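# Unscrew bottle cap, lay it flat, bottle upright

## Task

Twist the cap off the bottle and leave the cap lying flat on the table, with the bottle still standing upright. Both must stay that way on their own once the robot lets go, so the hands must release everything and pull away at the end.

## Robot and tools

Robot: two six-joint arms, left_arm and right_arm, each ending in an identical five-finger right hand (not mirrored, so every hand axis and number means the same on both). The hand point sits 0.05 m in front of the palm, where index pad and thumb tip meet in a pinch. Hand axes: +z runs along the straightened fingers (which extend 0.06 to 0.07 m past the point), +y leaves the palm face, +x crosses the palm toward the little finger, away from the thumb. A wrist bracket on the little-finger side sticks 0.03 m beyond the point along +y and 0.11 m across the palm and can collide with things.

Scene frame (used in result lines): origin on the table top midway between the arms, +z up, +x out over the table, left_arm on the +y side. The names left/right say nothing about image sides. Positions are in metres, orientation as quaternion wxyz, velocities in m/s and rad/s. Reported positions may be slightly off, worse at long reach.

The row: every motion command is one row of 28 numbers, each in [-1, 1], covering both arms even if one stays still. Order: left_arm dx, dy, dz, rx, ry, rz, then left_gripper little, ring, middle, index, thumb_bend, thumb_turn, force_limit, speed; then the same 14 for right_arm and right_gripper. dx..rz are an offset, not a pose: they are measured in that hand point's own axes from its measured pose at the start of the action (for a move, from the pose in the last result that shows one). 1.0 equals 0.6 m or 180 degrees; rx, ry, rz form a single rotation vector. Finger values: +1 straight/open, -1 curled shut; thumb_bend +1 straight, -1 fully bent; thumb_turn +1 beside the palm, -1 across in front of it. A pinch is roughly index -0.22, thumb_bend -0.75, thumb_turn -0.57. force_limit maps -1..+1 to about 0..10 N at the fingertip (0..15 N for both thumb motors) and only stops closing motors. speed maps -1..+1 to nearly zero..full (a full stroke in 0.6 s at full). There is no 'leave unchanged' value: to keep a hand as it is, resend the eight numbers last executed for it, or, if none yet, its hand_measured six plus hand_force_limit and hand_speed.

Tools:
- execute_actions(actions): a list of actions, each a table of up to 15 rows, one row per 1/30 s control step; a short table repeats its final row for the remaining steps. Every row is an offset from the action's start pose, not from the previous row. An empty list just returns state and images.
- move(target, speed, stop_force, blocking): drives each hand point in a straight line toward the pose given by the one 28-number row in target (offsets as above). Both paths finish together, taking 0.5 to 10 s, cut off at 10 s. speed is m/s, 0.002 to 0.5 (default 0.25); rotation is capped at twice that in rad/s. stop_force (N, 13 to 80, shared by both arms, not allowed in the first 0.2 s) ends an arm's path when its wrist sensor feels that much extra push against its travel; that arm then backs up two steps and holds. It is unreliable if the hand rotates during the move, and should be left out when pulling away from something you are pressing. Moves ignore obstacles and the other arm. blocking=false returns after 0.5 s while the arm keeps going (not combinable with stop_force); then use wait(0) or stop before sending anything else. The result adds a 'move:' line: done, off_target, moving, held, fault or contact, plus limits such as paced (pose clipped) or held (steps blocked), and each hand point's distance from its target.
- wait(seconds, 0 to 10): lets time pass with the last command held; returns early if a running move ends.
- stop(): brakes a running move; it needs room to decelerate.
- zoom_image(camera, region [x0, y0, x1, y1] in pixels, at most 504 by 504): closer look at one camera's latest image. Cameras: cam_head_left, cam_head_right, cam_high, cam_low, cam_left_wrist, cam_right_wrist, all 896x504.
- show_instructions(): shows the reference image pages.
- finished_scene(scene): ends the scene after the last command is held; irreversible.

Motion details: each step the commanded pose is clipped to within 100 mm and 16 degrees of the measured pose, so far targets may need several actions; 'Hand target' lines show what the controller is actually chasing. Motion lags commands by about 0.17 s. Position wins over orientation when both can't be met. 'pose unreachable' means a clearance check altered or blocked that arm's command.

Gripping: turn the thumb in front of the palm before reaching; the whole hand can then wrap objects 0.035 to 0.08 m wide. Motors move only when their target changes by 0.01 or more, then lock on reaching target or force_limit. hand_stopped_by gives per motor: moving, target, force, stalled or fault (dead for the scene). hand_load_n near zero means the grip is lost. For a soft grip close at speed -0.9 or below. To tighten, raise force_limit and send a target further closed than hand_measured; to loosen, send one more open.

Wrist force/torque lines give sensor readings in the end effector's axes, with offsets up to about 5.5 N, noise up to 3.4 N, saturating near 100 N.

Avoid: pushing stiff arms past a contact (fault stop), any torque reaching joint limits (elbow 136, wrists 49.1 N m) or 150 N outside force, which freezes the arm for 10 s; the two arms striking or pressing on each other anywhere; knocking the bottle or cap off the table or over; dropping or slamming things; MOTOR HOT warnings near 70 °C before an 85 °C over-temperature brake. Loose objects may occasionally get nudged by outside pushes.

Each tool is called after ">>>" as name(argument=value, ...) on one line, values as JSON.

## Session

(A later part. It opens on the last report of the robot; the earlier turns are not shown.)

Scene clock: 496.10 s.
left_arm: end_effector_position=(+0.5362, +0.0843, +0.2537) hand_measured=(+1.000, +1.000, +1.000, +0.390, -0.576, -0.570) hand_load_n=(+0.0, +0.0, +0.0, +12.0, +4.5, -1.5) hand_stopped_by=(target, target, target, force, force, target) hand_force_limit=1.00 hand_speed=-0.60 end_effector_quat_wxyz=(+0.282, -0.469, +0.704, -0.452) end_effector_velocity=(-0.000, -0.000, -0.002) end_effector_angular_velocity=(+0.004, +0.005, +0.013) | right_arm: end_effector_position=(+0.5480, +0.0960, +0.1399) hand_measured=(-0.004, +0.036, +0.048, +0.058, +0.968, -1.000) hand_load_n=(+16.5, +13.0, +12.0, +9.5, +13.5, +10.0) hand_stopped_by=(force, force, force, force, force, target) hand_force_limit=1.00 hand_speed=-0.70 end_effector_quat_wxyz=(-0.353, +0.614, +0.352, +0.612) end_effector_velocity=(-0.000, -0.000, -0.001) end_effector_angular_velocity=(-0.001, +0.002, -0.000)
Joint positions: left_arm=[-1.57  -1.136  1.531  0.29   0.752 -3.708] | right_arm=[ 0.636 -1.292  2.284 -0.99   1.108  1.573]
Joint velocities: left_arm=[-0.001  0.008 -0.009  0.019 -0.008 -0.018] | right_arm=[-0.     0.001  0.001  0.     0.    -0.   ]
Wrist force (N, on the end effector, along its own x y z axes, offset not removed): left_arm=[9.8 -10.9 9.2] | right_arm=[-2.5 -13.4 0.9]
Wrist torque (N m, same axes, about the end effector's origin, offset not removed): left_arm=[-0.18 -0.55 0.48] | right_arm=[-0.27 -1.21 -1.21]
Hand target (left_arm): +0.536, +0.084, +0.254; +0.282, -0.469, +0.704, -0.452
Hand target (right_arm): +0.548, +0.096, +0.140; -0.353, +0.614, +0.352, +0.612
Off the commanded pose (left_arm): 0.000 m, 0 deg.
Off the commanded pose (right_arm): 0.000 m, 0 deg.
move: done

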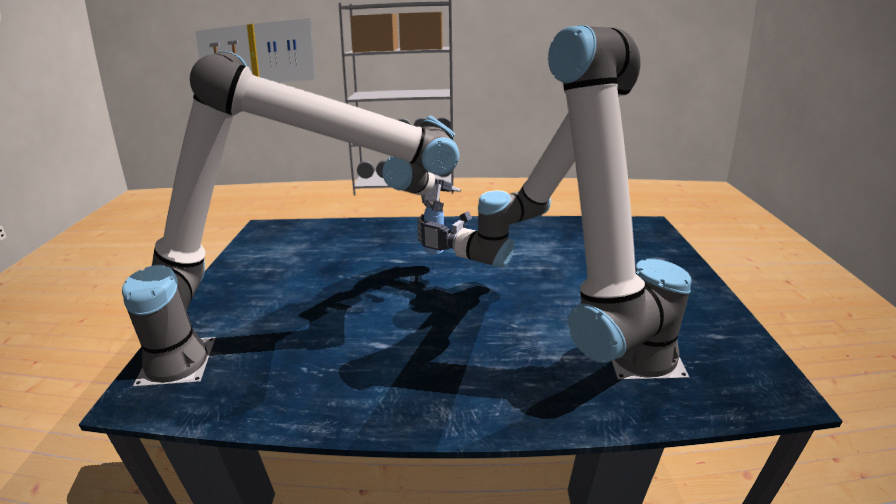

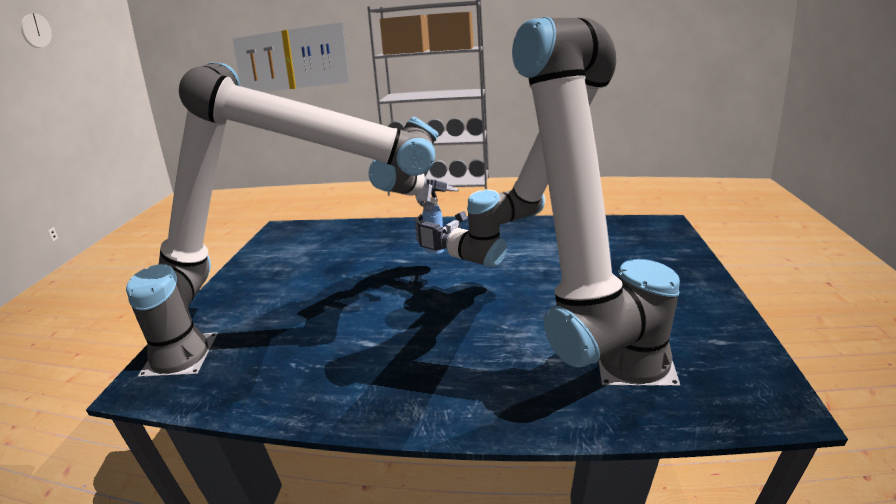

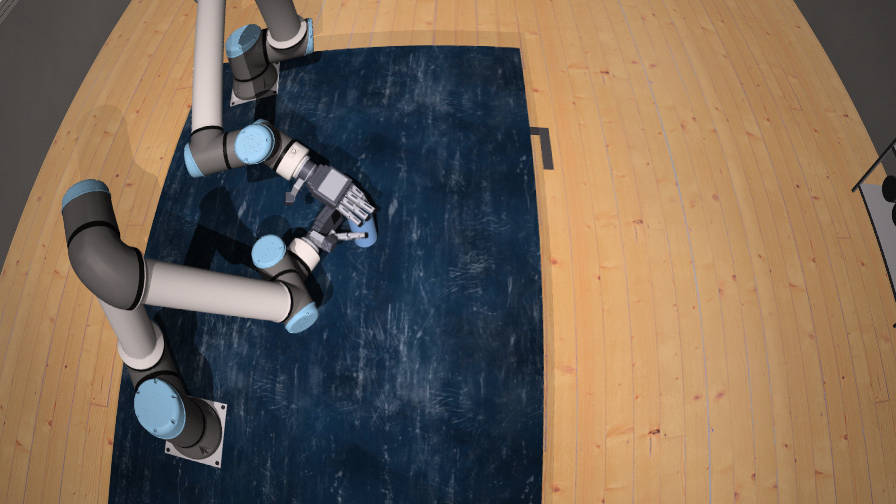

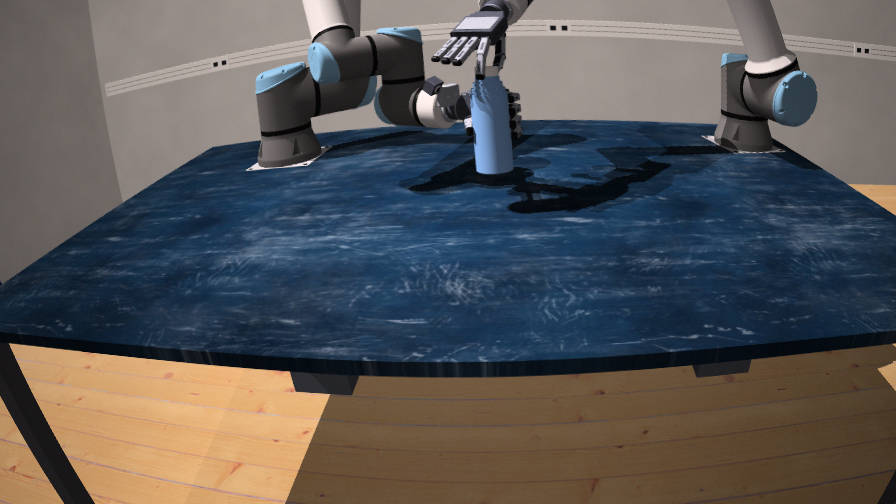

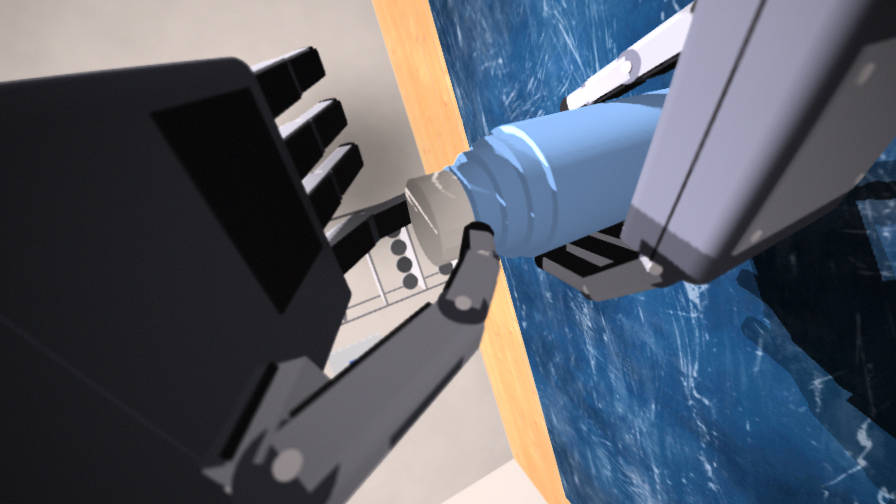

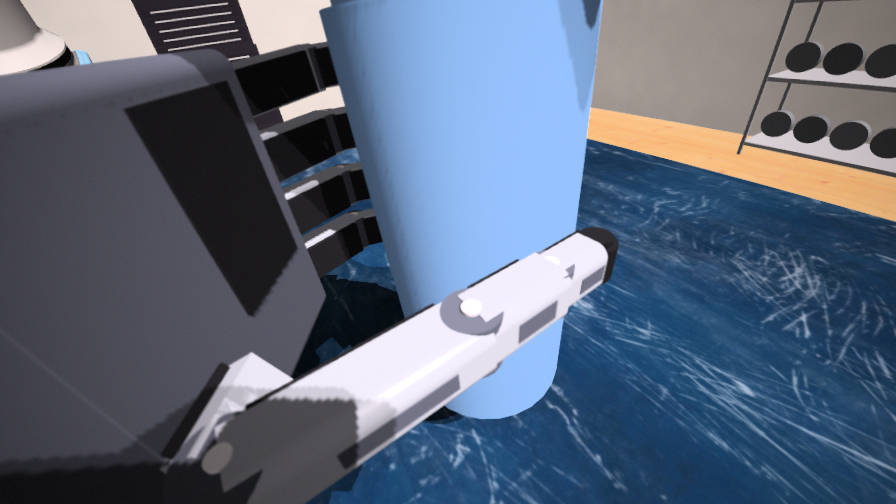

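>>> move(target=[-0.0285,-0.0152,0.0293,0,0.458,0.2139,1,1,1,0.62,0.0,-0.57,1,1, 0,0,0,0,0,0,-0.98,-0.98,-0.98,-0.98,0.0,-1,1,-0.7], speed=0.5)

>>> execute_actions(actions=[[[0,0,0,0,0,0,1,1,1,0.45,-0.55,-0.57,1,0.0, 0,0,0,0,0,0,-0.98,-0.98,-0.98,-0.98,0.0,-1,1,-0.7]],[[0,0,0,0,0,0,1,1,1,-0.5,-1,-0.57,1,-0.6, 0,0,0,0,0,0,-0.98,-0.98,-0.98,-0.98,0.0,-1,1,-0.7]],[[0,0,0,0,0,0,1,1,1,-0.5,-1,-0.57,1,-0.6, 0,0,0,0,0,0,-0.98,-0.98,-0.98,-0.98,0.0,-1,1,-0.7]]])

>>> zoom_image(camera="cam_low", region=[420,30,560,190])

Scene clock: 535.43 s.
left_arm: end_effector_position=(+0.5616, +0.0921, +0.2536) hand_measured=(+1.000, +1.000, +1.000, +0.620, +0.000, -0.570) hand_load_n=(+0.0, +0.0, +0.0, +0.0, +0.0, +0.0) hand_stopped_by=(target, target, target, target, target, target) hand_force_limit=1.00 hand_speed=1.00 end_effector_quat_wxyz=(-0.121, +0.176, +0.818, -0.534) end_effector_velocity=(-0.001, +0.000, -0.002) end_effector_angular_velocity=(+0.010, -0.001, -0.015) | right_arm: end_effector_position=(+0.5480, +0.0960, +0.1399) hand_measured=(-0.004, +0.036, +0.048, +0.058, +0.968, -1.000) hand_load_n=(+11.5, +10.0, +11.5, +11.0, +14.0, +14.5) hand_stopped_by=(force, force, force, force, force, target) hand_force_limit=1.00 hand_speed=-0.70 end_effector_quat_wxyz=(-0.353, +0.614, +0.352, +0.612) end_effector_velocity=(+0.000, -0.000, +0.001) end_effector_angular_velocity=(+0.001, -0.001, -0.000)
Joint positions: left_arm=[-1.111 -1.024  1.383  0.4    2.522 -2.494] | right_arm=[ 0.636 -1.292  2.284 -0.99   1.108  1.573]
Joint velocities: left_arm=[ 0.     0.011 -0.013  0.032  0.007  0.027] | right_arm=[-0.    -0.001  0.    -0.001  0.     0.   ]
Wrist force (N, on the end effector, along its own x y z axes, offset not removed): left_arm=[2.2 0.9 -0.2] | right_arm=[-3.1 1.1 -1.0]
Wrist torque (N m, same axes, about the end effector's origin, offset not removed): left_arm=[0.38 -0.17 0.15] | right_arm=[0.24 0.58 -0.47]
Hand target (left_arm): +0.562, +0.092, +0.254; -0.121, +0.176, +0.818, -0.534
Hand target (right_arm): +0.548, +0.096, +0.140; -0.353, +0.614, +0.352, +0.612
Off the commanded pose (left_arm): 0.001 m, 0 deg.
Off the commanded pose (right_arm): 0.000 m, 0 deg.
move: done

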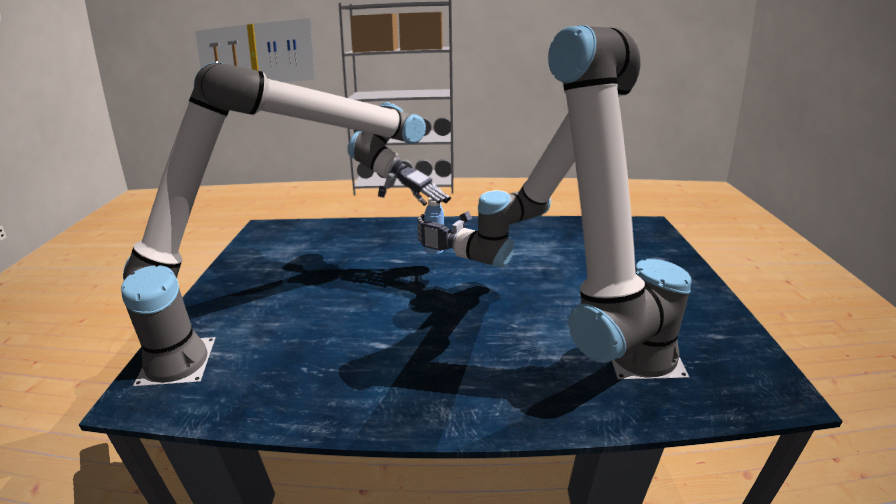

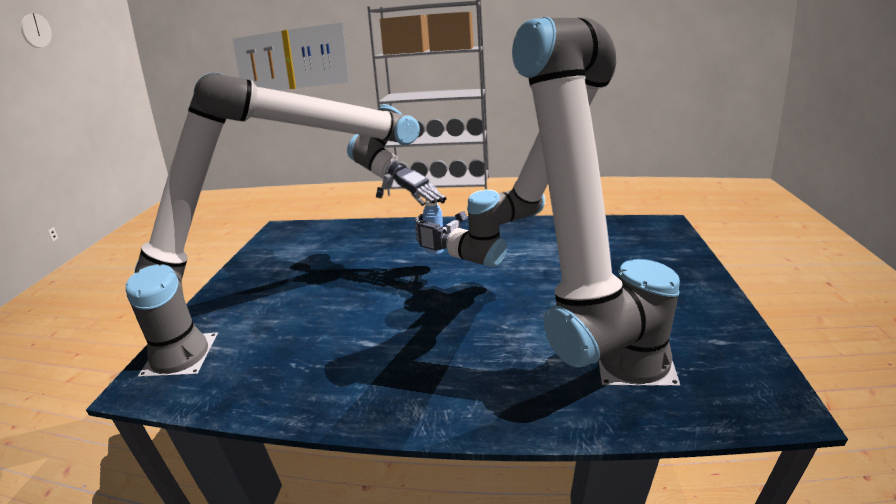

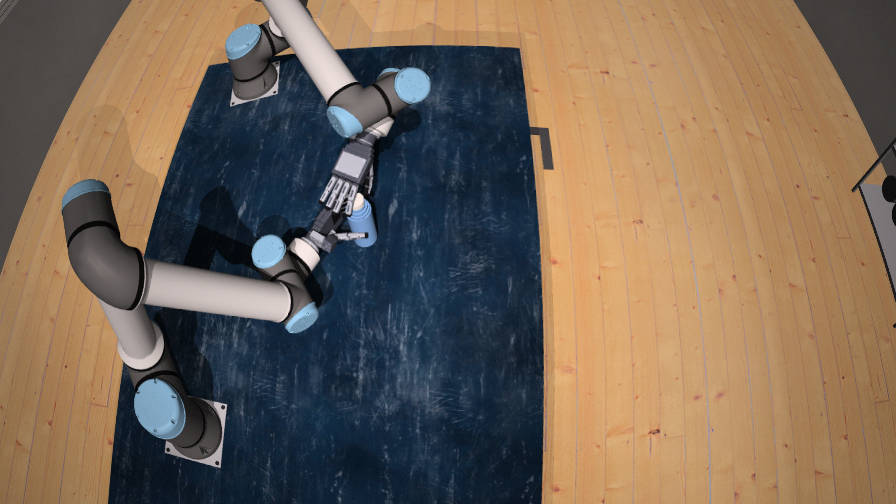

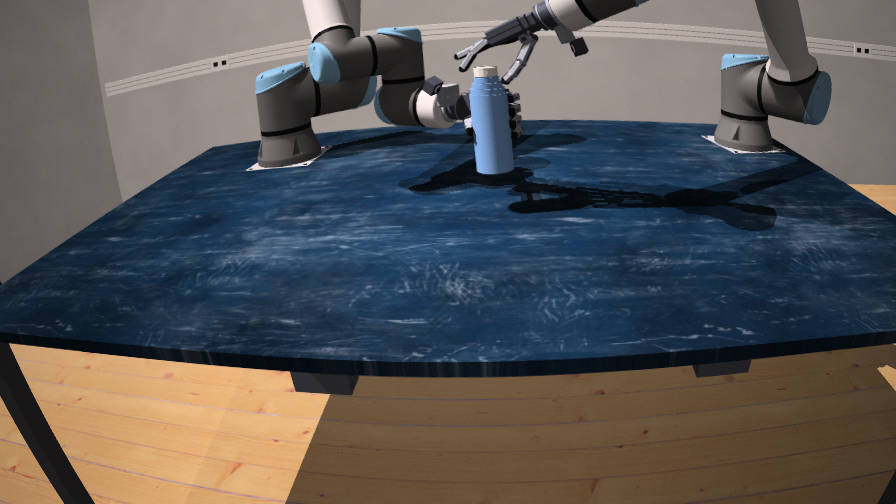

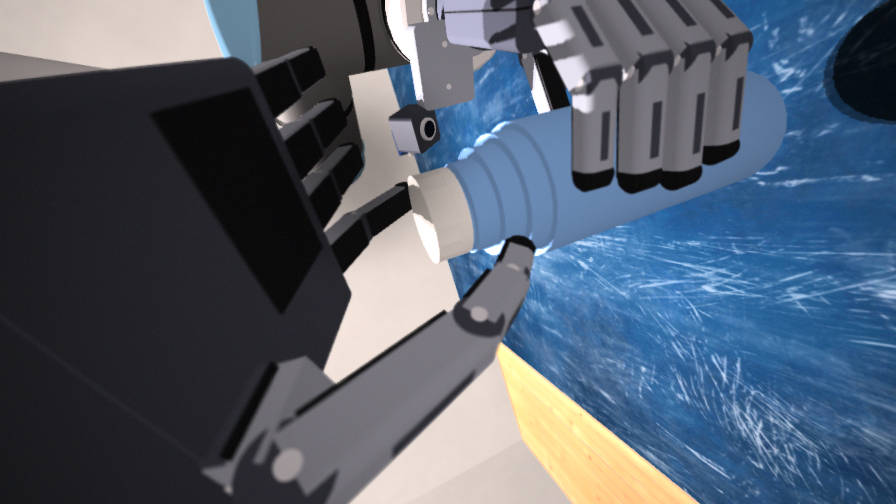

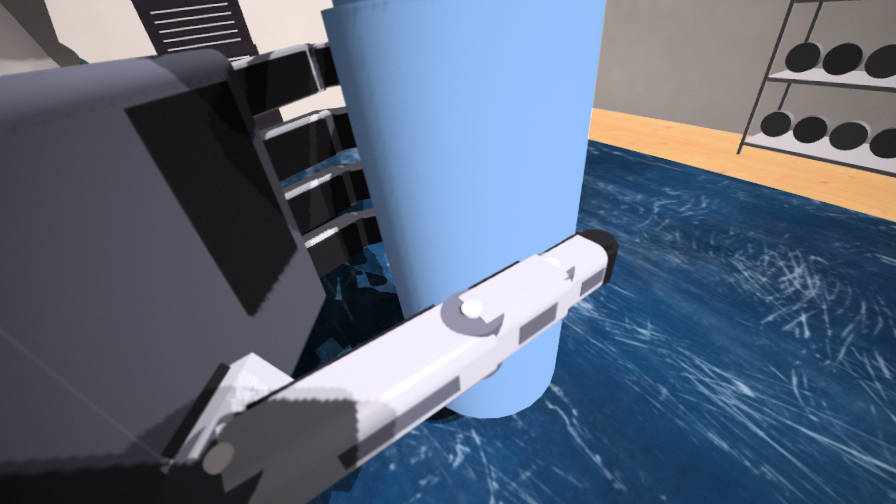

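Scene clock: 536.93 s.
left_arm: end_effector_position=(+0.5616, +0.0921, +0.2537) hand_measured=(+1.000, +1.000, +1.000, +0.390, -0.640, -0.570) hand_load_n=(+0.0, +0.0, +0.0, +15.5, +14.0, +0.0) hand_stopped_by=(target, target, target, force, force, target) hand_force_limit=1.00 hand_speed=-0.60 end_effector_quat_wxyz=(-0.121, +0.176, +0.818, -0.534) end_effector_velocity=(+0.000, -0.000, +0.001) end_effector_angular_velocity=(-0.003, -0.002, -0.000) | right_arm: end_effector_position=(+0.5480, +0.0960, +0.1399) hand_measured=(-0.004, +0.036, +0.048, +0.058, +0.968, -1.000) hand_load_n=(+14.5, +12.0, +12.0, +10.5, +14.0, +12.0) hand_stopped_by=(force, force, force, force, force, target) hand_force_limit=1.00 hand_speed=-0.70 end_effector_quat_wxyz=(-0.353, +0.614, +0.352, +0.612) end_effector_velocity=(-0.000, -0.000, -0.001) end_effector_angular_velocity=(-0.001, +0.002, +0.000)
Joint positions: left_arm=[-1.111 -1.024  1.383  0.4    2.523 -2.494] | right_arm=[ 0.636 -1.292  2.284 -0.99   1.108  1.573]
Joint velocities: left_arm=[ 0.    -0.001 -0.    -0.002  0.     0.001] | right_arm=[-0.     0.001  0.     0.001 -0.     0.   ]
Wrist force (N, on the end effector, along its own x y z axes, offset not removed): left_arm=[-2.9 -6.5 6.3] | right_arm=[-1.0 0.8 1.3]
Wrist torque (N m, same axes, about the end effector's origin, offset not removed): left_arm=[-0.44 0.09 -0.25] | right_arm=[0.75 -0.54 -0.08]
Hand target (left_arm): +0.562, +0.092, +0.254; -0.121, +0.176, +0.818, -0.534
Hand target (right_arm): +0.548, +0.096, +0.140; -0.353, +0.614, +0.352, +0.612
Off the commanded pose (left_arm): 0.000 m, 0 deg.
Off the commanded pose (right_arm): 0.000 m, 0 deg.
Step readings (end_effector_position; steps 1 to 15: 1st action; 16 to 30: 2nd action; 31 to 45: 3rd action):
0: left_arm (+0.5616, +0.0921, +0.2536) | right_arm (+0.5480, +0.0960, +0.1399)
1: left_arm (+0.5616, +0.0921, +0.2536) | right_arm (+0.5480, +0.0960, +0.1399)
2: left_arm (+0.5616, +0.0921, +0.2536) | right_arm (+0.5480, +0.0960, +0.1399)
4: left_arm (+0.5616, +0.0921, +0.2536) | right_arm (+0.5480, +0.0960, +0.1399)
8: left_arm (+0.5616, +0.0921, +0.2536) | right_arm (+0.5480, +0.0960, +0.1399)
15: left_arm (+0.5616, +0.0921, +0.2536) | right_arm (+0.5480, +0.0960, +0.1399)
16: left_arm (+0.5616, +0.0921, +0.2536) | right_arm (+0.5480, +0.0960, +0.1399)
17: left_arm (+0.5616, +0.0921, +0.2536) | right_arm (+0.5480, +0.0960, +0.1399)
19: left_arm (+0.5616, +0.0921, +0.2536) | right_arm (+0.5480, +0.0960, +0.1399)
23: left_arm (+0.5616, +0.0921, +0.2537) | right_arm (+0.5480, +0.0960, +0.1399)
30: left_arm (+0.5616, +0.0921, +0.2537) | right_arm (+0.5480, +0.0960, +0.1399)
31: left_arm (+0.5616, +0.0921, +0.2537) | right_arm (+0.5480, +0.0960, +0.1399)
32: left_arm (+0.5616, +0.0921, +0.2537) | right_arm (+0.5480, +0.0960, +0.1399)
34: left_arm (+0.5616, +0.0921, +0.2537) | right_arm (+0.5480, +0.0960, +0.1399)
38: left_arm (+0.5616, +0.0921, +0.2537) | right_arm (+0.5480, +0.0960, +0.1399)
45: end_effector_position above

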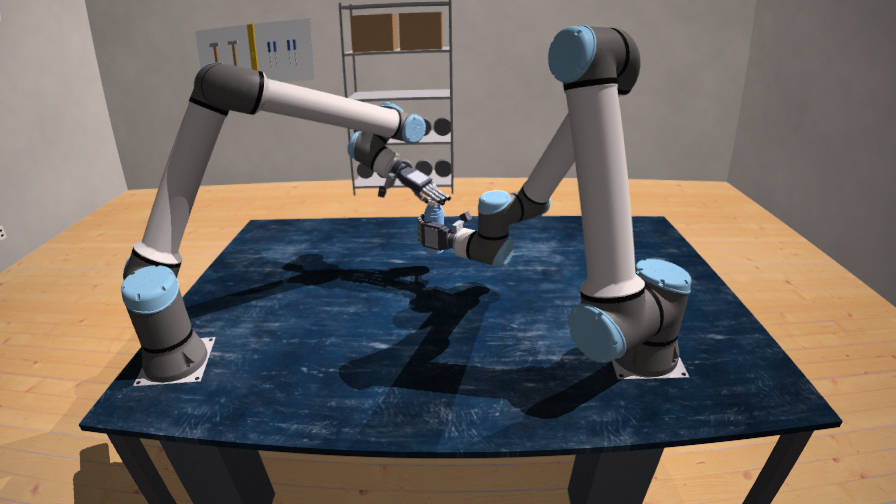

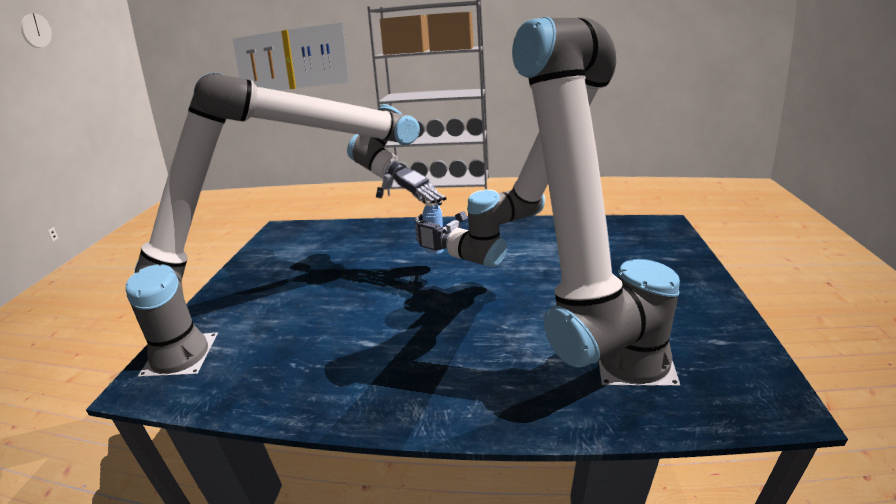

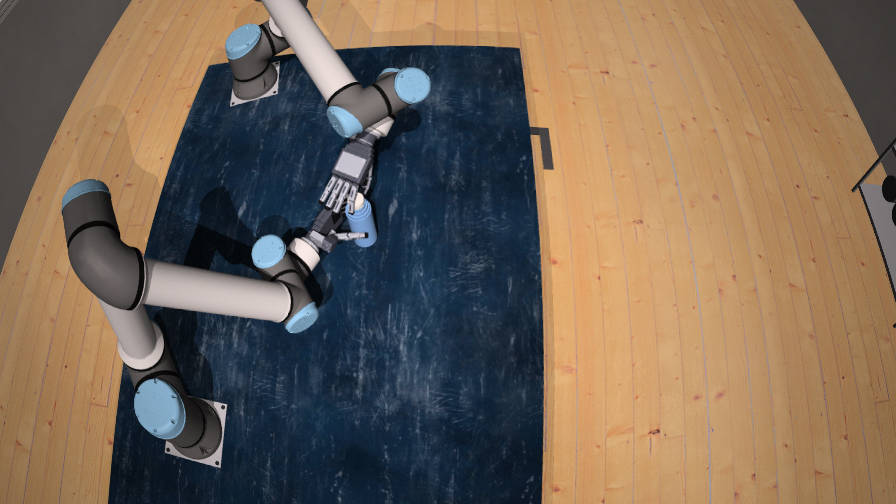

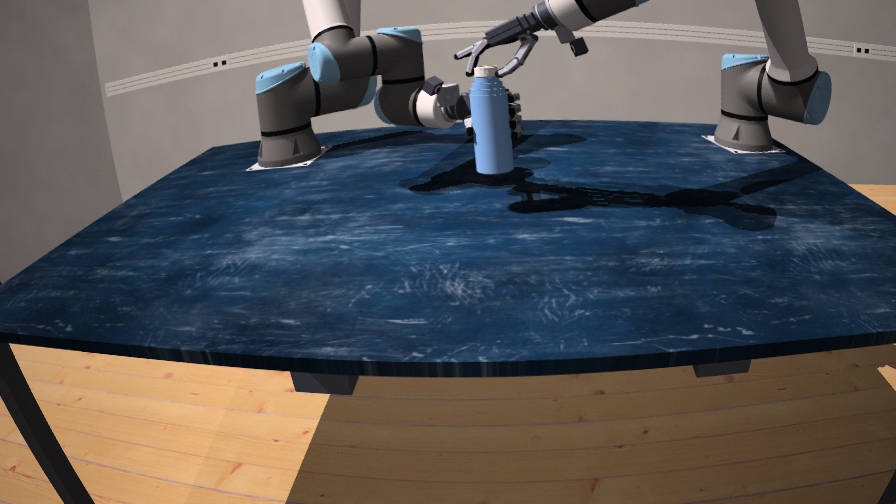

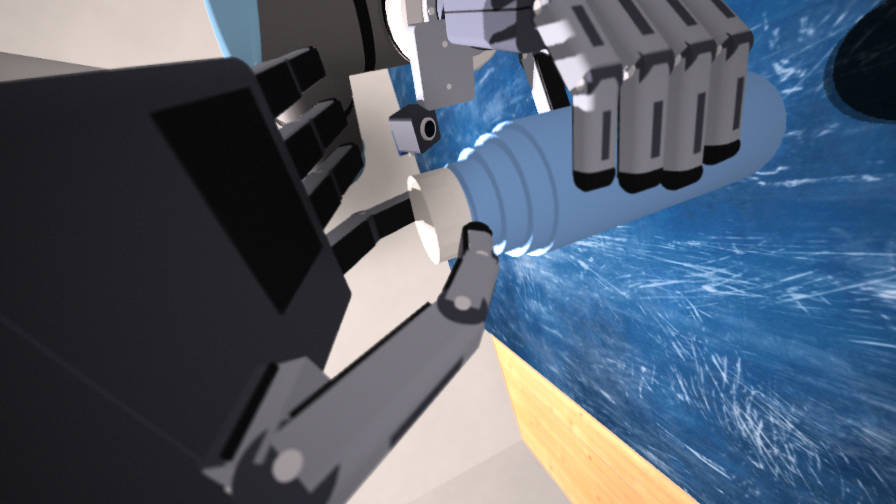

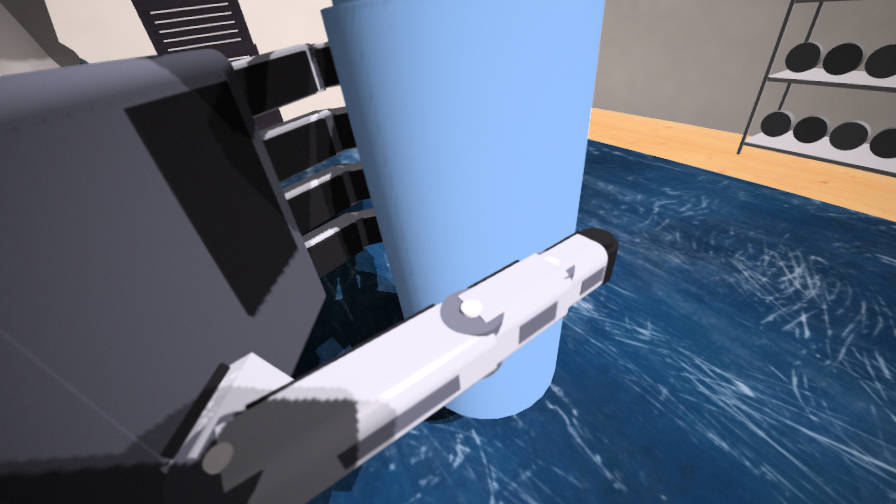

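Region (420, 30, 560, 190) of cam_low's 896x504 image, scaled by 3.150, with more detail than that image has; it fills the left 441 columns of this view, and the rest is white.

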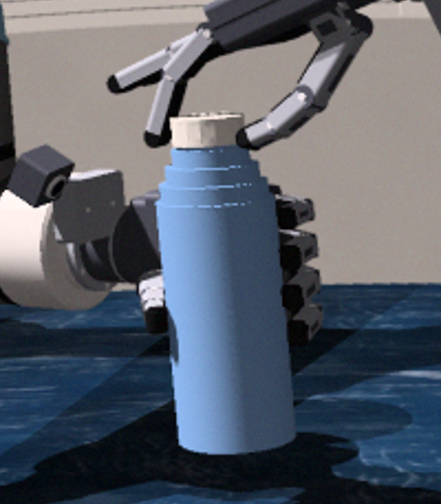

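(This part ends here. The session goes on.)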